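# Place pet feeder in taped outline with bowls seated

## Task

Put the pet feeder inside the tape outline on the table so that its handle tab lines up with the red notch in the outline and both steel bowls rest flat in the feeder's wells. It only counts if everything stays that way on its own, without the robot holding it.

## Robot and tools

Robot: two arms, left_arm and right_arm, each with six revolute joints and a parallel two-finger gripper. All positions share one scene frame. Its origin is on the table top midway between the arms, +z is up, +x points out over the table, and left_arm sits on the +y side. The names left and right are only labels and do not refer to sides of any picture. Arm bases in that frame: left_arm at (+0.020, +0.350, 0) m with quat_wxyz (+0.999, 0, 0, -0.050); right_arm at (+0.041, -0.279, 0) m with quat_wxyz (+0.997, 0, 0, +0.079). The fingers extend along the gripper's +z axis and close along its y axis. The reported hand point is between the finger pads, roughly 1 cm short of the tips, and its printed value gets less accurate the farther the arm reaches.

execute_actions takes "actions", a list holding at most one item, plus an optional "pictures" boolean (images come by default). Three forms:
- Empty list: no new command, just returns the current state.
- Motion: {"rows": [...], "steps": n}, with 1 to 15 rows and n at most 15 (default 15). Each control step is 1/30 s and uses one row; if there are fewer rows than steps, the last row repeats.
- Wait: {"steps": n} with n up to 300, no command; it returns once n steps have passed since the previous result, and your thinking time counts toward them.
A refused call sends nothing to the robot.

Each row is one flat list of 14 numbers covering both arms, even if only one moves: left_arm's waist, shoulder, elbow, wrist pitch, wrist yaw, wrist roll, gripper opening, then the same seven for right_arm. The six joint values are absolute target angles in radians, in the same form that Joint positions prints; they are not offsets. Stated ranges per arm: waist -2.880 to 2.880, shoulder 0.000 to 3.142, elbow 0.000 to 3.019, wrist pitch -1.693 to 1.571, wrist yaw -1.571 to 1.571, wrist roll -2.094 to 2.094. The true end stops may differ by up to 0.019 rad either way. A call is refused if a target is more than 0.019 rad beyond a stated end and also farther out than that joint's last reported angle. Targets past the real end are clipped to it, and a "joint sent to its limit" line appears (possibly referring to an earlier, still-running action); its absence does not prove more travel exists. Opening is an absolute value from -1 (closed) to +1 (fully open).

Motion limits: each step, the target actually sent is kept within a fixed distance of the measured angle: 0.264 rad waist, 0.32 shoulder, 0.276 elbow, 0.33 wrist pitch, 0.186 wrist yaw, 0.522 wrist roll. If the targets would place a gripper over 70 mm from where it currently is, all of that arm's targets are pulled back toward the measured angles. Far moves therefore take several actions. Between calls the arms keep heading for the last row sent, and the simulation runs on while you think, until everything has nearly stopped (slow or blocked motion counts as stopped) or a step gets HELD; after that only a new action moves them further. Fingers already opening or closing finish doing so.

Result lines: the state line (left_arm: ... | right_arm: ...) gives each gripper's end_effector_position in metres and end_effector_quat_wxyz in the scene frame. Joint positions and Joint velocities list, per arm, the six joints (rad, rad/s) and then the finger-pad gap (m, m/s; 0.094 m is fully open). grip_measured is the measured opening on the same -1..1 scale you command; each gripper's reading may be off by about 1 mm, consistently within a scene. Away from the ends, fingers go to where grip_measured equals your number. To hold something, command below grip_measured: about 0.03 below is a firm grip, less is lighter. Pad force tops out near 50 to 62 N (lower on some grippers, lower on parts under about 2 mm thick) with a possible spike at first contact. "joint command not followed" means a clearance check altered or blocked some joint targets; the rest of the row still ran. HELD marks steps where your row was partly or wholly not sent.

Motor heat: carrying a load warms motors, even while idle. From 85 °C a MOTOR HOT warning shows; at 100 °C that arm's motors and gripper let go until cooled (OVER-TEMPERATURE FAULT) and the arm drops. Avoid long holds.

Cameras: cam_high and cam_low (504x504, pinhole with radial distortion), cam_left_wrist and cam_right_wrist (616x616, fisheye), returned in that order. zoom_image takes "camera" (one of those four names) and "region" [x0, y0, x1, y1] in that camera's pixels from the top-left, at most 504 by 504, and gives a sharper crop of the latest image. read_manual (section "licences") only returns licence text. finished_scene with "scene" (the current number) ends the scene irreversibly and grades it; the result then states whether it succeeded and gives the next task. Replying without a tool call ends everything.

Cautions: occasionally something briefly pulls on a held part, so grip firmly. Do not drop, slam or push objects hard, never let anything leave the table, and keep the two arms from colliding or pressing on each other. Release the feeder and bowls before finishing so they rest on their own. Smooth, economical moves are preferred.

Each tool is called after ">>>" by a JSON object that holds its "fn" and its "kwargs".

## Session

>>> {"fn": "execute_actions", "kwargs": {"actions": []}}

Scene clock: 0.00 s of 4800.00 s.
left_arm: end_effector_position=(+0.3507, +0.5087, +0.3027) grip_measured=+1.000 end_effector_quat_wxyz=(+0.011, +0.941, -0.338, +0.016) | right_arm: end_effector_position=(+0.7857, -0.1521, +0.3931) grip_measured=+1.000 end_effector_quat_wxyz=(+0.220, -0.553, +0.729, -0.337)
Joint positions: left_arm=[ 0.567  1.296  1.387 -1.656  0.038 -1.986  0.094] | right_arm=[ 0.107  1.977  2.277 -1.14   0.435 -1.202  0.094]
Joint velocities: left_arm=[-0.005  0.005 -0.017  0.007 -0.007 -0.037  0.   ] | right_arm=[-0.015 -0.005 -0.002  0.012  0.037 -0.051  0.   ]
Motor temperatures (°C, as the motors report them): left_arm=[23 25 23 23 23 21] | right_arm=[24 25 25 21 23 22]

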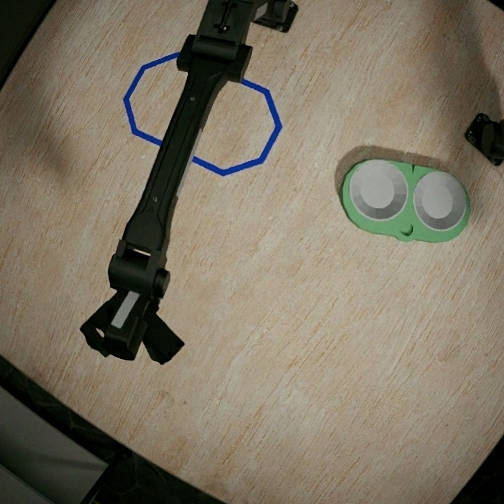

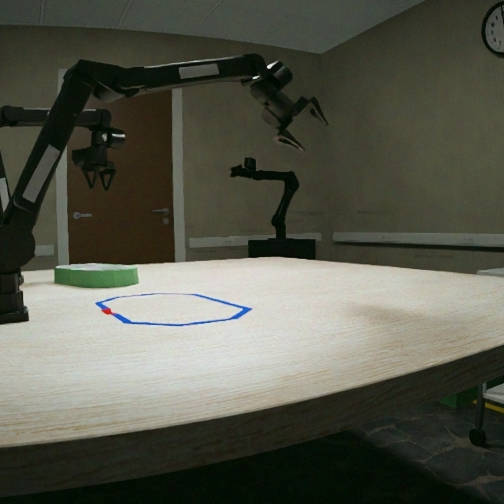

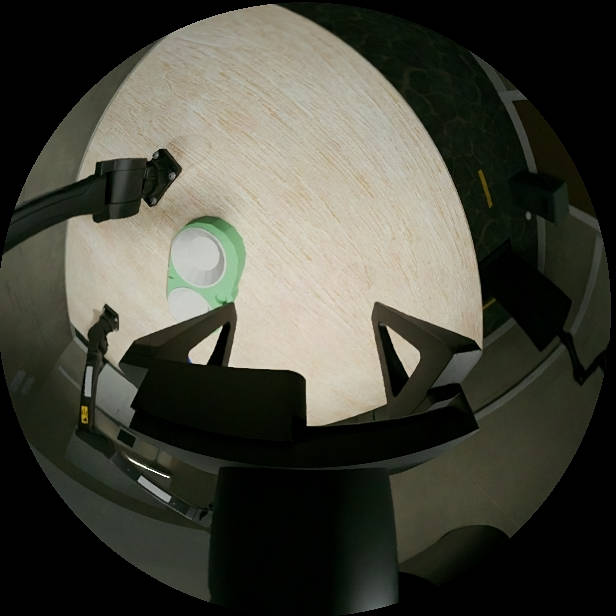

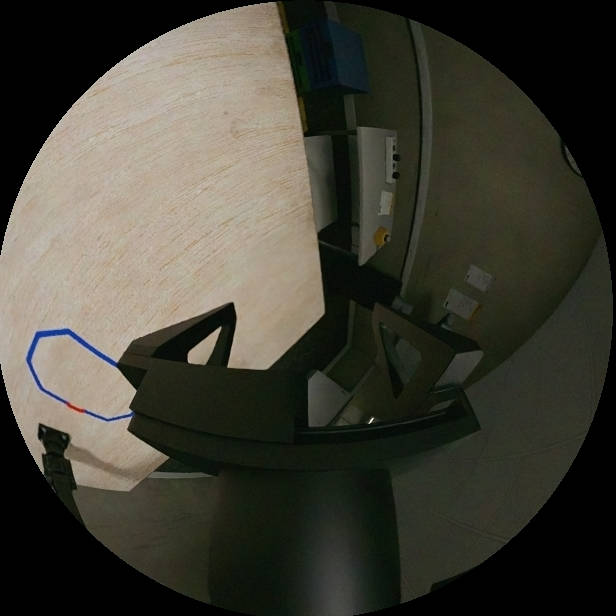

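>>> {"fn": "zoom_image", "kwargs": {"camera": "cam_high", "region": [320, 120, 500, 270]}}

>>> {"fn": "zoom_image", "kwargs": {"camera": "cam_low", "region": [30, 240, 270, 340]}}

>>> {"fn": "zoom_image", "kwargs": {"camera": "cam_left_wrist", "region": [140, 200, 280, 340]}}

Region (320, 120, 500, 270) of cam_high's 504x504 image, scaled by 2.800, with more detail than that image has.

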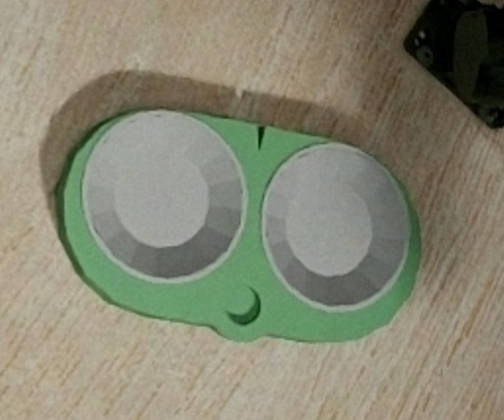

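Region (30, 240, 270, 340) of cam_low's 504x504 image, scaled by 2.100, with more detail than that image has; it fills the top 210 rows of this view, and the rest is white.

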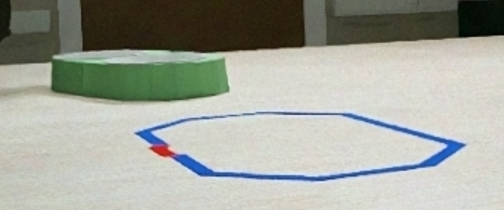

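Region (140, 200, 280, 340) of cam_left_wrist's 616x616 image, scaled by 3.600, with more detail than that image has.

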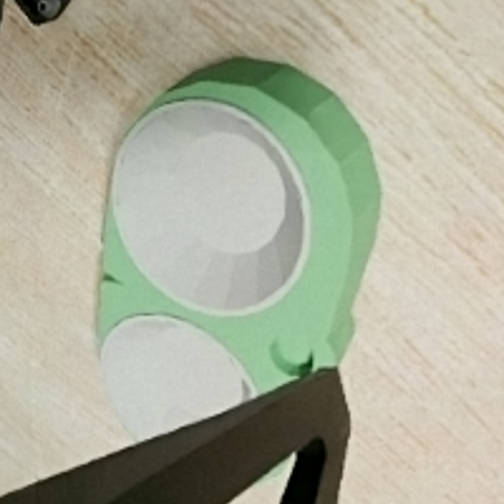

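>>> {"fn": "execute_actions", "kwargs": {"actions": [{"rows":[[1.3,1.296,1.387,-1.656,0.038,-1.986,1,0.858,1.994,1.861,-1.438,0,-0.91,-0.2]]}], "pictures": false}}

>>> {"fn": "execute_actions", "kwargs": {"actions": [{"steps":45}]}}

Scene clock: 18.03 s of 4800.00 s.
left_arm: end_effector_position=(+0.1401, +0.6967, +0.3021) grip_measured=+1.000 end_effector_quat_wxyz=(+0.004, +0.999, +0.050, +0.016) | right_arm: end_effector_position=(+0.6456, +0.0274, +0.2312) grip_measured=-0.199 end_effector_quat_wxyz=(+0.122, -0.689, +0.710, -0.076)
Joint positions: left_arm=[ 1.355  1.297  1.387 -1.656  0.032 -1.986  0.094] | right_arm=[ 0.331  1.961  1.993 -1.324  0.076 -1.063  0.038]
Joint velocities: left_arm=[ 0.337 -0.005 -0.002 -0.002 -0.037 -0.007  0.   ] | right_arm=[ 0.718 -0.015 -0.418 -0.237 -0.33   0.212 -0.001]
Motor temperatures (°C, as the motors report them): left_arm=[23 26 27 23 23 21] | right_arm=[24 27 28 21 23 22]
Steps of this call (steps 1 to 90: nothing new was sent; then 14.53 s passed at rest; steps 91 to 105: all 15 steps of this action). Readings (joint positions):
91: left_arm=[0.580 1.296 1.387 -1.656 0.043 -1.986] | right_arm=[0.110 1.976 2.269 -1.148 0.414 -1.191]
92: left_arm=[0.609 1.296 1.387 -1.656 0.045 -1.986] | right_arm=[0.113 1.969 2.253 -1.165 0.390 -1.179]
94: left_arm=[0.709 1.296 1.387 -1.656 0.045 -1.986] | right_arm=[0.129 1.962 2.216 -1.200 0.341 -1.157]
98: left_arm=[0.970 1.296 1.387 -1.656 0.042 -1.986] | right_arm=[0.185 1.961 2.133 -1.253 0.240 -1.120]
105: the state above

Scene clock: 19.53 s of 4800.00 s.
left_arm: end_effector_position=(+0.1605, +0.6890, +0.3021) grip_measured=+1.000 end_effector_quat_wxyz=(+0.005, +1.000, +0.021, +0.018) | right_arm: end_effector_position=(+0.3690, +0.2518, +0.1754) grip_measured=-0.199 end_effector_quat_wxyz=(-0.030, +0.825, -0.564, -0.002)
Joint positions: left_arm=[ 1.298  1.297  1.387 -1.656  0.037 -1.986  0.094] | right_arm=[ 0.859  1.961  1.872 -1.422 -0.002 -0.925  0.038]
Joint velocities: left_arm=[ 0.005 -0.005 -0.007 -0.007 -0.007  0.022  0.   ] | right_arm=[-0.005  0.005  0.002 -0.007 -0.066 -0.037 -0.001]
Motor temperatures (°C, as the motors report them): left_arm=[23 26 27 23 23 21] | right_arm=[24 27 28 21 23 22]
Steps of this call (steps 1 to 45: the robot went on to your last target). Readings (joint positions):
1: left_arm=[1.359 1.297 1.387 -1.656 0.032 -1.986] | right_arm=[0.356 1.961 1.979 -1.332 0.063 -1.056]
2: left_arm=[1.354 1.297 1.387 -1.656 0.033 -1.986] | right_arm=[0.383 1.961 1.966 -1.340 0.052 -1.048]
4: left_arm=[1.332 1.297 1.387 -1.656 0.034 -1.986] | right_arm=[0.439 1.961 1.946 -1.353 0.036 -1.035]
8: left_arm=[1.299 1.297 1.387 -1.656 0.037 -1.986] | right_arm=[0.564 1.961 1.921 -1.371 0.019 -1.011]
45: the state above
All arms were judged still, so your last target was given up. Only a new action makes them travel on or press farther. Fingers that are still opening or closing keep moving.

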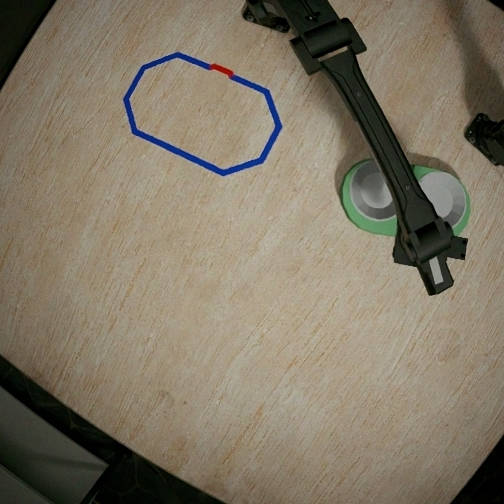

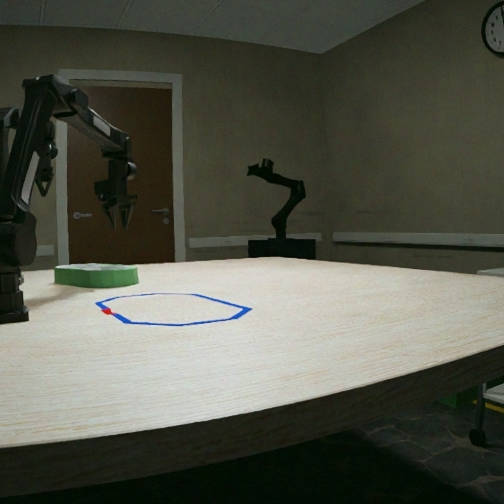

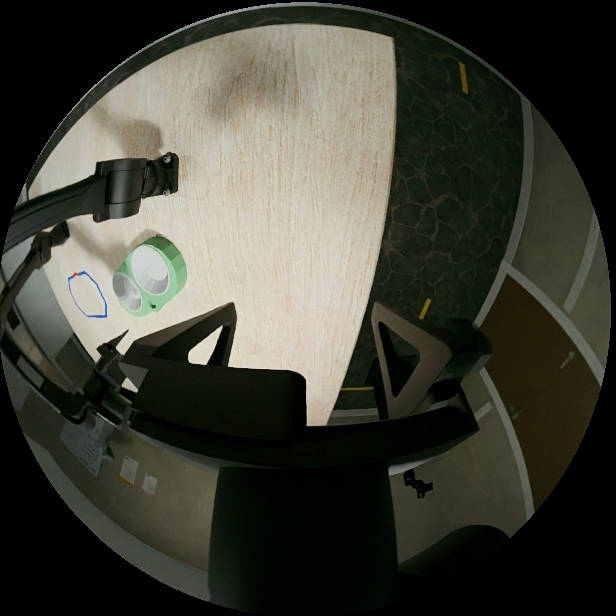

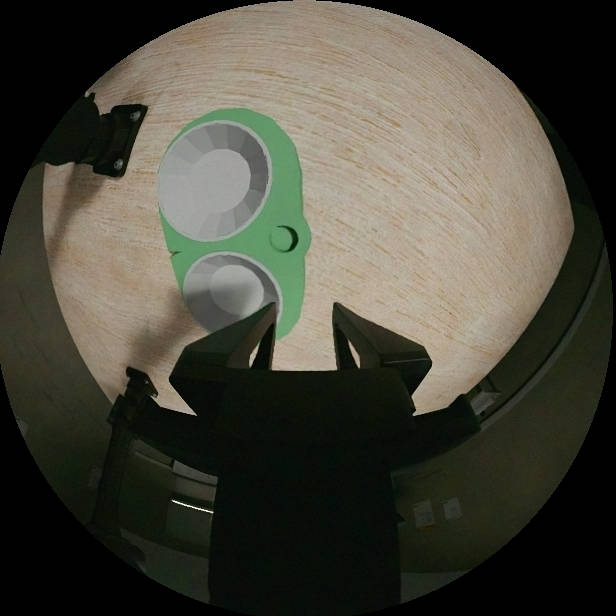

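>>> {"fn": "execute_actions", "kwargs": {"actions": [{"rows":[[1.3,1.296,1.387,-1.656,0.038,-1.986,1,0.887,2.12,1.852,-1.35,0,-0.88,-0.2]]}], "pictures": false}}

>>> {"fn": "execute_actions", "kwargs": {"actions": [{"steps":20}]}}

Scene clock: 26.60 s of 4800.00 s.
left_arm: end_effector_position=(+0.1605, +0.6890, +0.3021) grip_measured=+1.000 end_effector_quat_wxyz=(+0.005, +1.000, +0.021, +0.018) | right_arm: end_effector_position=(+0.3640, +0.2644, +0.0791) grip_measured=-0.199 end_effector_quat_wxyz=(+0.024, +0.822, -0.569, +0.001)
Joint positions: left_arm=[ 1.298  1.297  1.387 -1.656  0.037 -1.986  0.094] | right_arm=[ 0.876  2.109  1.855 -1.365 -0.002 -0.898  0.038]
Joint velocities: left_arm=[-0.005  0.005 -0.012  0.002  0.051  0.007  0.   ] | right_arm=[-0.015  0.005 -0.012  0.017 -0.022 -0.037  0.001]
Motor temperatures (°C, as the motors report them): left_arm=[23 26 27 23 23 21] | right_arm=[24 27 28 21 23 22]
Steps of this call (steps 1 to 90: nothing new was sent; then 3.57 s passed at rest; steps 91 to 105: all 15 steps of this action). Readings (joint positions):
91: left_arm=[1.298 1.297 1.387 -1.656 0.037 -1.986] | right_arm=[0.859 1.966 1.872 -1.419 -0.002 -0.924]
92: left_arm=[1.298 1.297 1.387 -1.656 0.037 -1.986] | right_arm=[0.860 1.970 1.872 -1.408 -0.002 -0.921]
94: left_arm=[1.298 1.297 1.387 -1.656 0.037 -1.986] | right_arm=[0.861 1.989 1.872 -1.392 -0.002 -0.916]
98: left_arm=[1.298 1.297 1.387 -1.656 0.037 -1.986] | right_arm=[0.866 2.050 1.872 -1.371 -0.002 -0.906]
105: the state above

Scene clock: 27.27 s of 4800.00 s.
left_arm: end_effector_position=(+0.1605, +0.6890, +0.3021) grip_measured=+1.000 end_effector_quat_wxyz=(+0.005, +1.000, +0.021, +0.018) | right_arm: end_effector_position=(+0.3638, +0.2646, +0.0793) grip_measured=-0.199 end_effector_quat_wxyz=(+0.024, +0.822, -0.569, +0.001)
Joint positions: left_arm=[ 1.298  1.297  1.387 -1.656  0.037 -1.986  0.094] | right_arm=[ 0.876  2.109  1.855 -1.365 -0.002 -0.896  0.038]
Joint velocities: left_arm=[-0.005 -0.005  0.002 -0.007 -0.066 -0.051  0.   ] | right_arm=[-0.005 -0.005 -0.027 -0.027  0.022 -0.037 -0.   ]
Motor temperatures (°C, as the motors report them): left_arm=[23 26 27 23 23 21] | right_arm=[24 27 28 21 23 22]
Steps of this call (steps 1 to 15: the robot went on to your last target; steps 16 to 20: nothing new was sent). Readings (joint positions):
1: left_arm=[1.298 1.297 1.387 -1.656 0.037 -1.986] | right_arm=[0.876 2.109 1.855 -1.365 -0.002 -0.897]
2: left_arm=[1.298 1.297 1.387 -1.656 0.037 -1.986] | right_arm=[0.876 2.109 1.855 -1.365 -0.002 -0.897]
4: left_arm=[1.298 1.297 1.387 -1.656 0.037 -1.986] | right_arm=[0.876 2.109 1.855 -1.365 -0.002 -0.896]
8: left_arm=[1.298 1.297 1.387 -1.656 0.037 -1.986] | right_arm=[0.876 2.109 1.855 -1.365 -0.002 -0.896]
20: the state above
All arms were judged still, so your last target was given up. Only a new action makes them travel on or press farther. Fingers that are still opening or closing keep moving.

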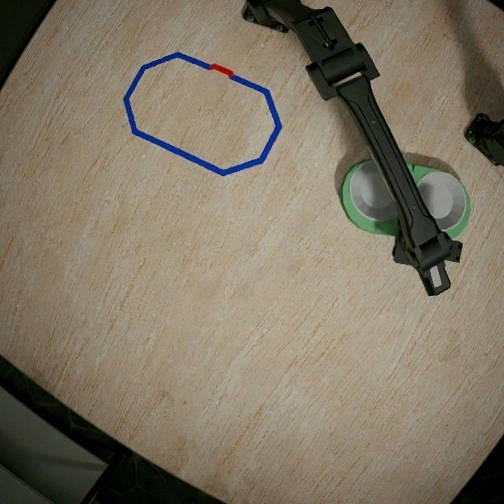

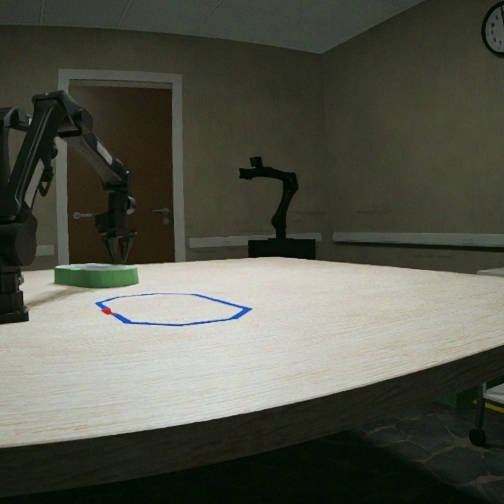

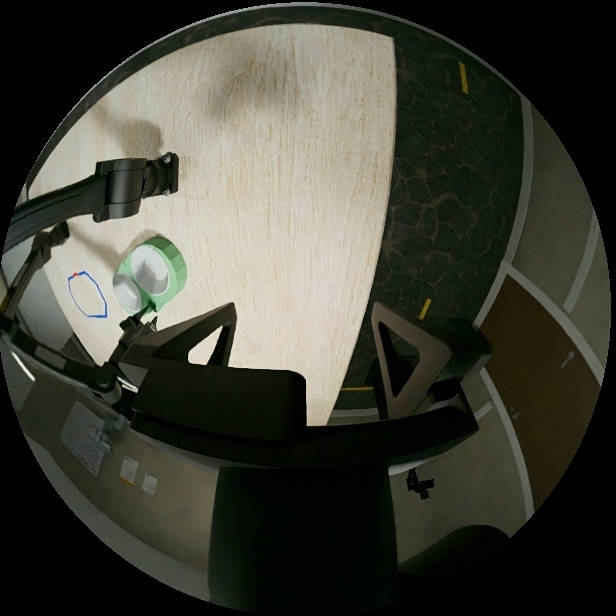

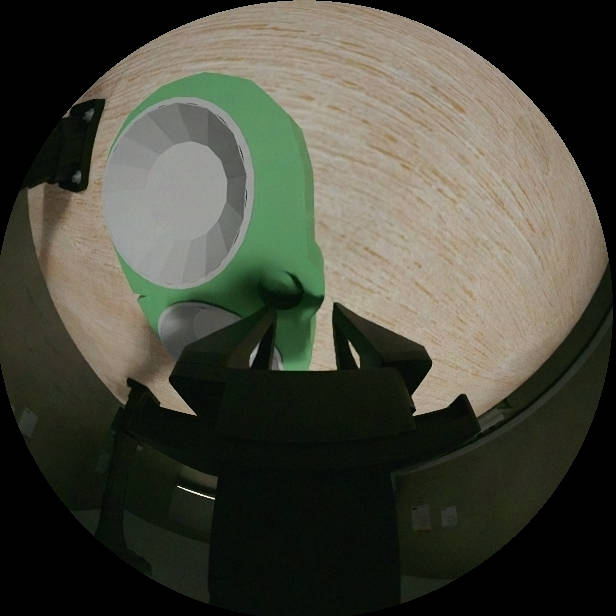

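>>> {"fn": "execute_actions", "kwargs": {"actions": [{"rows":[[1.3,1.296,1.387,-1.656,0.038,-1.986,1,0.893,2.12,1.852,-1.3,0,-0.88,-0.2],[1.3,1.296,1.387,-1.656,0.038,-1.986,1,0.893,2.12,1.852,-1.3,0,-0.88,-0.2],[1.3,1.296,1.387,-1.656,0.038,-1.986,1,0.893,2.12,1.852,-1.3,0,-0.88,-0.2],[1.3,1.296,1.387,-1.656,0.038,-1.986,1,0.893,2.12,1.852,-1.3,0,-0.88,-0.2],[1.3,1.296,1.387,-1.656,0.038,-1.986,1,0.893,2.12,1.852,-1.3,0,-0.88,-0.2],[1.3,1.296,1.387,-1.656,0.038,-1.986,1,0.893,2.12,1.852,-1.3,0,-0.88,-0.2],[1.3,1.296,1.387,-1.656,0.038,-1.986,1,0.893,2.165,1.852,-1.3,0,-0.88,-0.2]]}], "pictures": false}}

>>> {"fn": "execute_actions", "kwargs": {"actions": [{"steps":20}]}}

Scene clock: 33.03 s of 4800.00 s.
left_arm: end_effector_position=(+0.1605, +0.6890, +0.3021) grip_measured=+1.000 end_effector_quat_wxyz=(+0.005, +1.000, +0.021, +0.018) | right_arm: end_effector_position=(+0.3684, +0.2752, +0.0717) grip_measured=-0.199 end_effector_quat_wxyz=(+0.005, +0.823, -0.569, -0.001)
Joint positions: left_arm=[ 1.298  1.297  1.387 -1.656  0.037 -1.986  0.094] | right_arm=[ 0.879  2.121  1.855 -1.316 -0.002 -0.895  0.038]
Joint velocities: left_arm=[ 0.005 -0.005 -0.007  0.012 -0.066  0.007  0.   ] | right_arm=[ 0.005  0.005 -0.012 -0.002  0.051 -0.037  0.001]
Motor temperatures (°C, as the motors report them): left_arm=[23 26 27 23 23 21] | right_arm=[24 27 28 21 23 22]
Steps of this call (steps 1 to 90: nothing new was sent; then 2.27 s passed at rest; steps 91 to 105: all 15 steps of this action). Readings (joint positions):
91: left_arm=[1.298 1.297 1.387 -1.656 0.037 -1.986] | right_arm=[0.876 2.109 1.855 -1.357 -0.002 -0.896]
92: left_arm=[1.298 1.297 1.387 -1.656 0.037 -1.986] | right_arm=[0.876 2.109 1.855 -1.342 -0.002 -0.895]
94: left_arm=[1.298 1.297 1.387 -1.656 0.037 -1.986] | right_arm=[0.877 2.109 1.855 -1.323 -0.002 -0.895]
98: left_arm=[1.298 1.297 1.387 -1.656 0.037 -1.986] | right_arm=[0.878 2.111 1.855 -1.316 -0.002 -0.895]
105: the state above

Scene clock: 33.70 s of 4800.00 s.
left_arm: end_effector_position=(+0.1605, +0.6890, +0.3021) grip_measured=+1.000 end_effector_quat_wxyz=(+0.005, +1.000, +0.021, +0.018) | right_arm: end_effector_position=(+0.3684, +0.2751, +0.0707) grip_measured=-0.199 end_effector_quat_wxyz=(+0.006, +0.823, -0.569, -0.000)
Joint positions: left_arm=[ 1.298  1.297  1.387 -1.656  0.037 -1.986  0.094] | right_arm=[ 0.879  2.122  1.855 -1.316 -0.002 -0.895  0.038]
Joint velocities: left_arm=[ 0.005 -0.005  0.012  0.007 -0.007  0.007  0.   ] | right_arm=[-0.015  0.005 -0.012  0.002 -0.037  0.022 -0.   ]
Motor temperatures (°C, as the motors report them): left_arm=[23 26 27 23 23 21] | right_arm=[24 27 28 21 23 22]
Steps of this call (steps 1 to 15: the robot went on to your last target; steps 16 to 20: nothing new was sent). Readings (joint positions):
1: left_arm=[1.298 1.297 1.387 -1.656 0.037 -1.986] | right_arm=[0.879 2.122 1.855 -1.316 -0.002 -0.895]
2: left_arm=[1.298 1.297 1.387 -1.656 0.037 -1.986] | right_arm=[0.879 2.122 1.855 -1.316 -0.002 -0.895]
4: left_arm=[1.298 1.297 1.387 -1.656 0.037 -1.986] | right_arm=[0.879 2.122 1.855 -1.316 -0.002 -0.895]
8: left_arm=[1.298 1.297 1.387 -1.656 0.037 -1.986] | right_arm=[0.879 2.122 1.855 -1.316 -0.002 -0.895]
20: the state above
All arms were judged still, so your last target was given up. Only a new action makes them travel on or press farther. Fingers that are still opening or closing keep moving.

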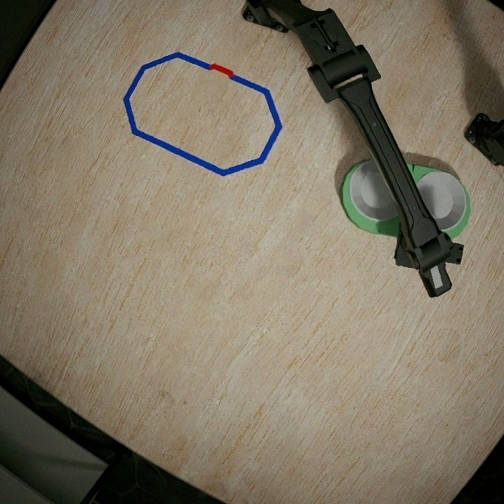

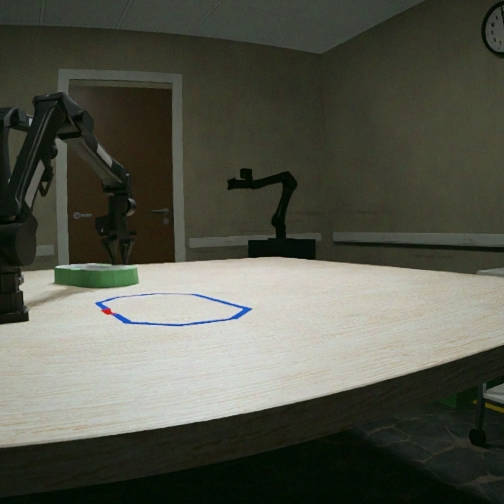

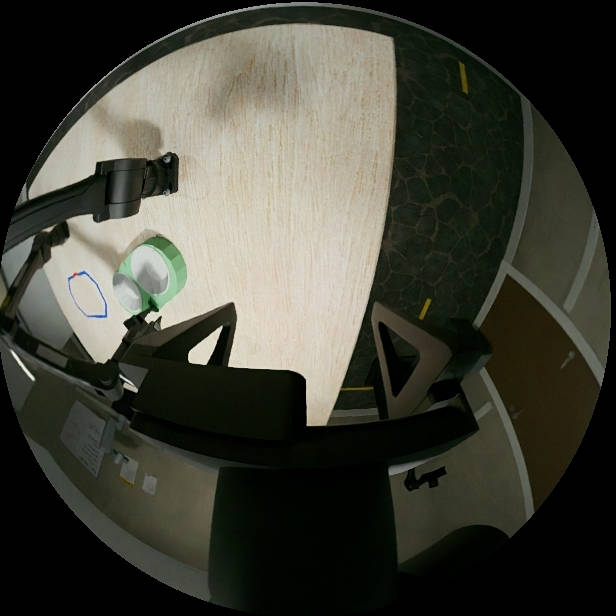

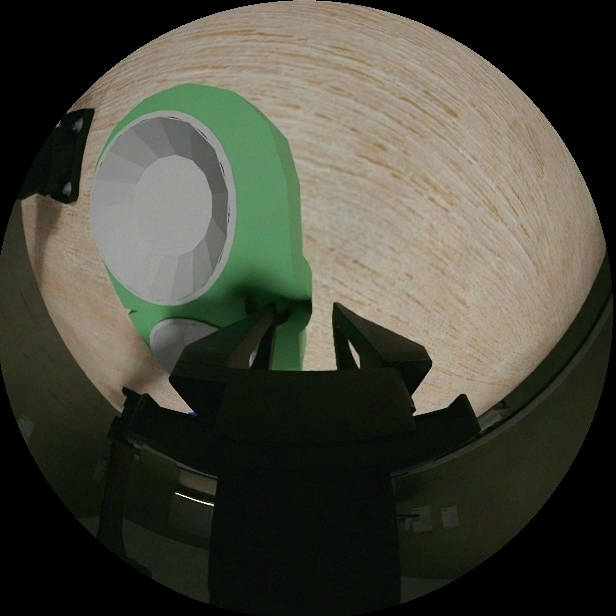

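Shoulder deadband ~0.04. Lower more.

>>> {"fn": "execute_actions", "kwargs": {"actions": [{"rows":[[1.3,1.296,1.387,-1.656,0.038,-1.986,1,0.893,2.195,1.852,-1.3,0,-0.88,-0.2]]}]}}

>>> {"fn": "zoom_image", "kwargs": {"camera": "cam_right_wrist", "region": [200, 240, 380, 380]}}

Scene clock: 38.00 s of 4800.00 s.
left_arm: end_effector_position=(+0.1605, +0.6890, +0.3021) grip_measured=+1.000 end_effector_quat_wxyz=(+0.005, +1.000, +0.021, +0.018) | right_arm: end_effector_position=(+0.3680, +0.2744, +0.0567) grip_measured=-0.199 end_effector_quat_wxyz=(+0.016, +0.822, -0.569, +0.000)
Joint positions: left_arm=[ 1.298  1.297  1.387 -1.656  0.037 -1.986  0.094] | right_arm=[ 0.879  2.145  1.855 -1.313 -0.002 -0.895  0.038]
Joint velocities: left_arm=[-0.015 -0.015 -0.007 -0.012  0.007  0.022  0.   ] | right_arm=[-0.015 -0.015 -0.007 -0.012  0.022 -0.007  0.001]
Motor temperatures (°C, as the motors report them): left_arm=[23 26 27 23 23 21] | right_arm=[24 27 28 21 23 22]
Steps of this call (steps 1 to 90: nothing new was sent; then 0.80 s passed at rest; steps 91 to 105: all 15 steps of this action). Readings (joint positions):
91: left_arm=[1.298 1.297 1.387 -1.656 0.037 -1.986] | right_arm=[0.879 2.124 1.855 -1.316 -0.002 -0.895]
92: left_arm=[1.298 1.297 1.387 -1.656 0.037 -1.986] | right_arm=[0.879 2.126 1.855 -1.315 -0.002 -0.895]
94: left_arm=[1.298 1.297 1.387 -1.656 0.037 -1.986] | right_arm=[0.879 2.134 1.855 -1.315 -0.002 -0.895]
98: left_arm=[1.298 1.297 1.387 -1.656 0.037 -1.986] | right_arm=[0.879 2.145 1.855 -1.313 -0.002 -0.895]
105: the state above

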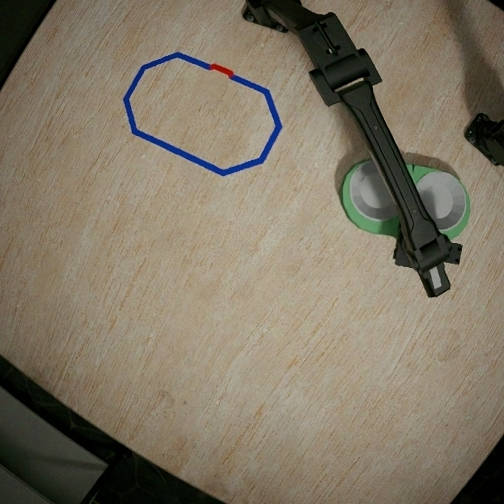

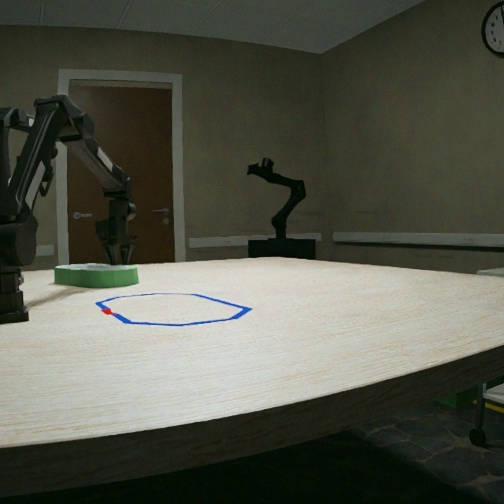

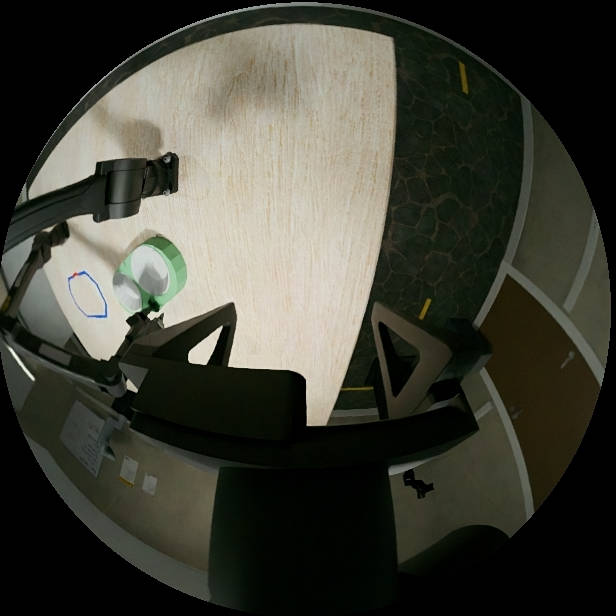

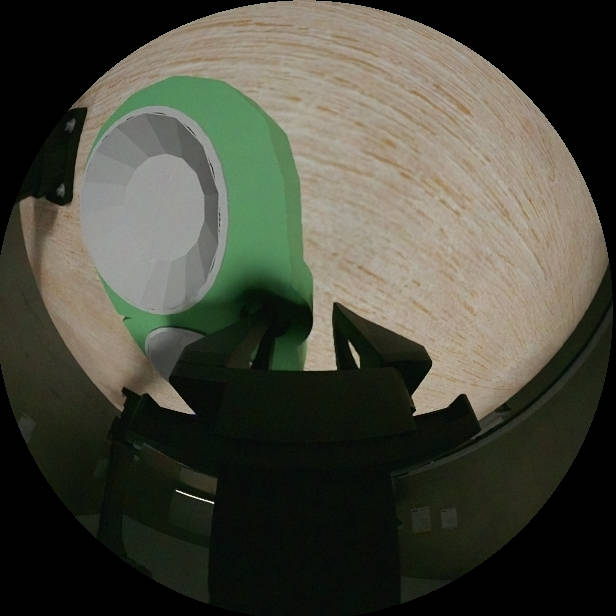

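Region (200, 240, 380, 380) of cam_right_wrist's 616x616 image, scaled by 2.800, with more detail than that image has.

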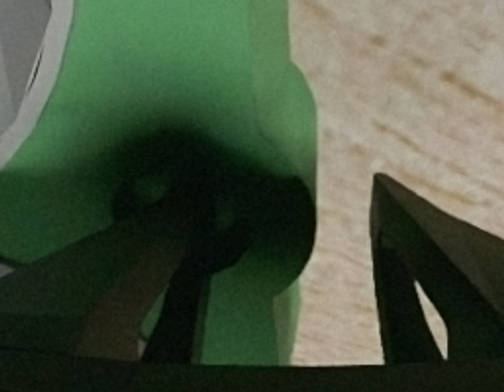

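In and bottomed, apparently. Close.

>>> {"fn": "execute_actions", "kwargs": {"actions": [{"rows":[[1.3,1.296,1.387,-1.656,0.038,-1.986,1,0.893,2.18,1.852,-1.3,0,-0.88,-0.4],[1.3,1.296,1.387,-1.656,0.038,-1.986,1,0.893,2.18,1.852,-1.3,0,-0.88,-0.5],[1.3,1.296,1.387,-1.656,0.038,-1.986,1,0.893,2.18,1.852,-1.3,0,-0.88,-0.6],[1.3,1.296,1.387,-1.656,0.038,-1.986,1,0.893,2.18,1.852,-1.3,0,-0.88,-0.75]]}]}}

Scene clock: 44.97 s of 4800.00 s.
left_arm: end_effector_position=(+0.1605, +0.6890, +0.3021) grip_measured=+1.000 end_effector_quat_wxyz=(+0.005, +1.000, +0.021, +0.018) | right_arm: end_effector_position=(+0.3665, +0.2756, +0.0572) grip_measured=-0.666 end_effector_quat_wxyz=(+0.015, +0.823, -0.567, +0.001)
Joint positions: left_arm=[ 1.298  1.297  1.387 -1.656  0.037 -1.986  0.094] | right_arm=[ 0.882  2.144  1.855 -1.312 -0.001 -0.896  0.016]
Joint velocities: left_arm=[ 0.005 -0.005 -0.007  0.002  0.037  0.022  0.   ] | right_arm=[ 0.005 -0.005 -0.002  0.007 -0.066  0.022 -0.   ]
Motor temperatures (°C, as the motors report them): left_arm=[23 26 27 23 23 21] | right_arm=[24 27 28 21 23 22]
Steps of this call (steps 1 to 15: the robot went on to your last target; steps 16 to 90: nothing new was sent; then 3.47 s passed at rest; steps 91 to 105: all 15 steps of this action). Readings (joint positions):
91: left_arm=[1.298 1.297 1.387 -1.656 0.037 -1.986] | right_arm=[0.879 2.145 1.855 -1.313 -0.003 -0.895]
92: left_arm=[1.298 1.297 1.387 -1.656 0.037 -1.986] | right_arm=[0.879 2.145 1.855 -1.313 -0.003 -0.895]
94: left_arm=[1.298 1.297 1.387 -1.656 0.037 -1.986] | right_arm=[0.881 2.144 1.855 -1.313 -0.002 -0.895]
98: left_arm=[1.298 1.297 1.387 -1.656 0.037 -1.986] | right_arm=[0.882 2.144 1.855 -1.312 -0.001 -0.896]
105: the state above

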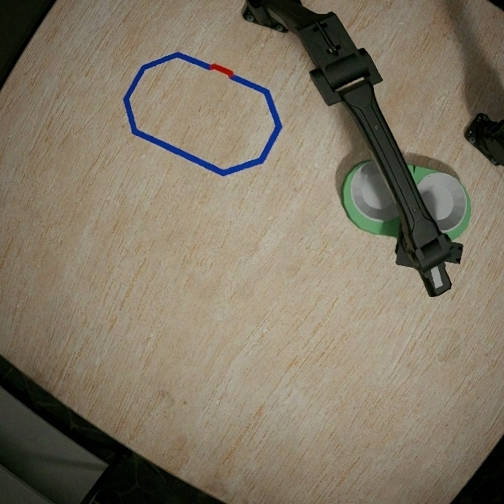

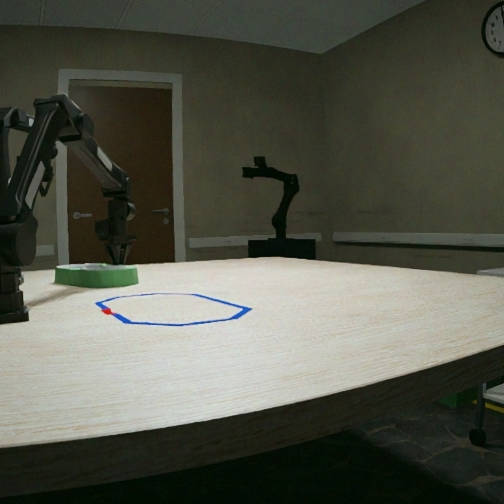

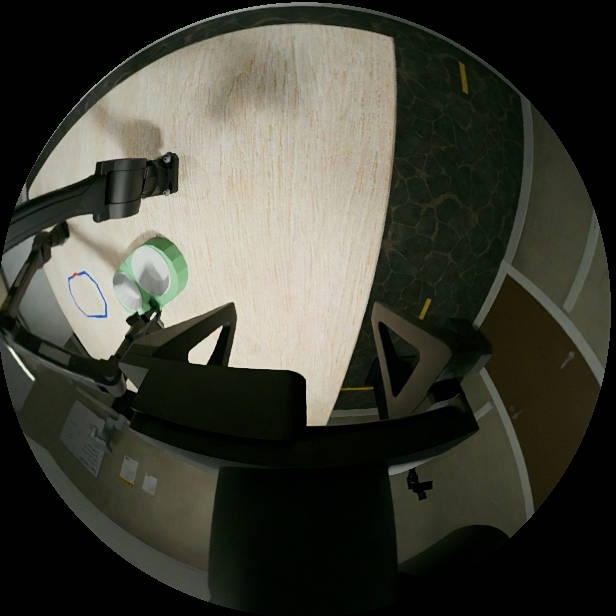

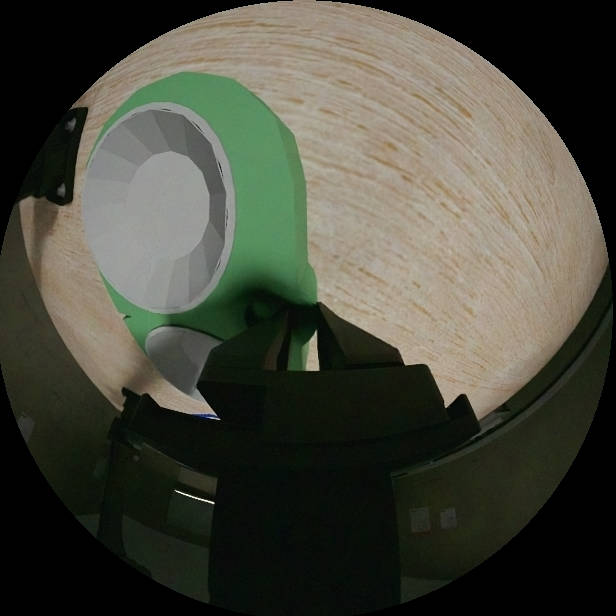

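>>> {"fn": "execute_actions", "kwargs": {"actions": [{"rows":[[1.3,1.296,1.387,-1.656,0.038,-1.986,1,0.45,2.16,1.852,-1.3,0,0,-0.72]]}], "pictures": false}}

>>> {"fn": "execute_actions", "kwargs": {"actions": [{"steps":30}]}}

Scene clock: 48.90 s of 4800.00 s.
left_arm: end_effector_position=(+0.1605, +0.6890, +0.3021) grip_measured=+1.000 end_effector_quat_wxyz=(+0.005, +1.000, +0.021, +0.018) | right_arm: end_effector_position=(+0.5127, +0.1579, +0.0579) grip_measured=-0.667 end_effector_quat_wxyz=(-0.016, -0.518, +0.855, +0.006)
Joint positions: left_arm=[ 1.298  1.297  1.387 -1.656  0.037 -1.986  0.094] | right_arm=[ 0.584  2.143  1.855 -1.312 -0.019 -0.347  0.016]
Joint velocities: left_arm=[ 0.005 -0.005  0.007  0.017 -0.007  0.037  0.   ] | right_arm=[-0.816 -0.015 -0.002 -0.032 -0.051  1.223  0.   ]
Motor temperatures (°C, as the motors report them): left_arm=[23 26 27 23 23 21] | right_arm=[24 27 28 21 23 22]
Steps of this call (steps 1 to 15: the robot went on to your last target; steps 16 to 90: nothing new was sent; then 0.43 s passed at rest; steps 91 to 105: all 15 steps of this action). Readings (joint positions):
91: left_arm=[1.298 1.297 1.387 -1.656 0.037 -1.986] | right_arm=[0.876 2.143 1.855 -1.312 -0.003 -0.870]
92: left_arm=[1.298 1.297 1.387 -1.656 0.037 -1.986] | right_arm=[0.871 2.143 1.855 -1.312 -0.006 -0.840]
94: left_arm=[1.298 1.297 1.387 -1.656 0.037 -1.986] | right_arm=[0.846 2.143 1.855 -1.312 -0.011 -0.766]
98: left_arm=[1.298 1.297 1.387 -1.656 0.037 -1.986] | right_arm=[0.767 2.143 1.855 -1.312 -0.016 -0.620]
105: the state above

Scene clock: 49.90 s of 4800.00 s.
left_arm: end_effector_position=(+0.1605, +0.6890, +0.3021) grip_measured=+1.000 end_effector_quat_wxyz=(+0.005, +1.000, +0.021, +0.018) | right_arm: end_effector_position=(+0.5769, +0.0774, +0.0579) grip_measured=-0.669 end_effector_quat_wxyz=(-0.013, -0.304, +0.953, -0.002)
Joint positions: left_arm=[ 1.298  1.297  1.387 -1.656  0.037 -1.986  0.094] | right_arm=[ 0.428  2.143  1.855 -1.309 -0.003 -0.031  0.016]
Joint velocities: left_arm=[ 0.005 -0.005  0.007 -0.022  0.051 -0.037  0.   ] | right_arm=[-0.005 -0.005 -0.002  0.002  0.022  0.037  0.001]
Motor temperatures (°C, as the motors report them): left_arm=[23 26 27 23 23 21] | right_arm=[24 27 28 21 23 22]
Steps of this call (steps 1 to 30: the robot went on to your last target). Readings (joint positions):
1: left_arm=[1.298 1.297 1.387 -1.656 0.037 -1.986] | right_arm=[0.556 2.143 1.855 -1.312 -0.019 -0.301]
2: left_arm=[1.298 1.297 1.387 -1.656 0.037 -1.986] | right_arm=[0.528 2.143 1.855 -1.312 -0.018 -0.251]
4: left_arm=[1.298 1.297 1.387 -1.656 0.037 -1.986] | right_arm=[0.477 2.143 1.855 -1.311 -0.014 -0.167]
8: left_arm=[1.298 1.297 1.387 -1.656 0.037 -1.986] | right_arm=[0.418 2.143 1.855 -1.309 -0.008 -0.081]
30: the state above
All arms were judged still, so your last target was given up. Only a new action makes them travel on or press farther. Fingers that are still opening or closing keep moving.

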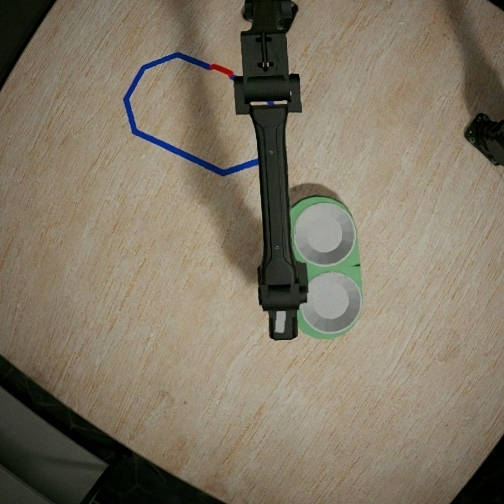

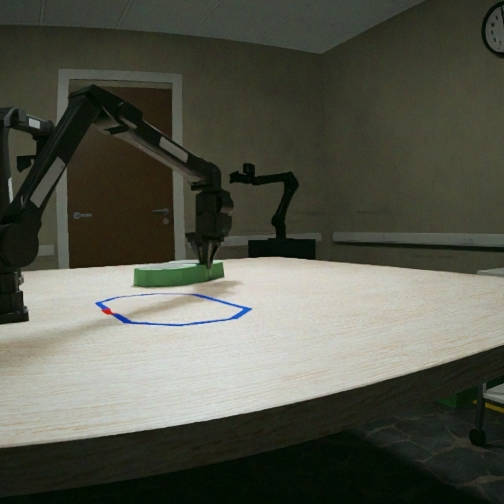

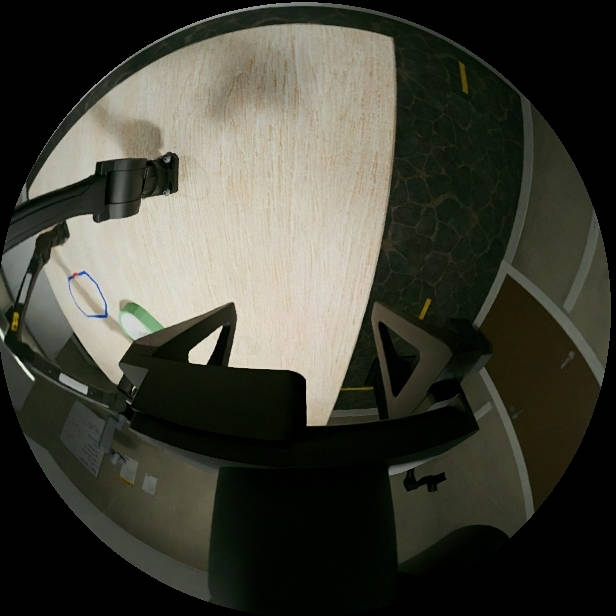

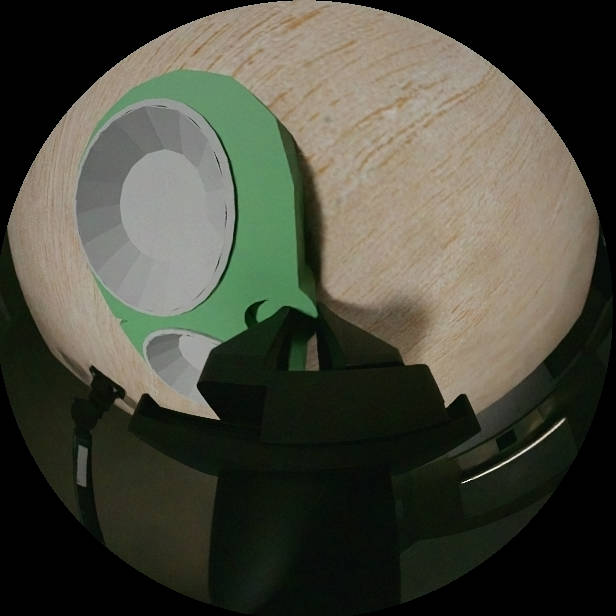

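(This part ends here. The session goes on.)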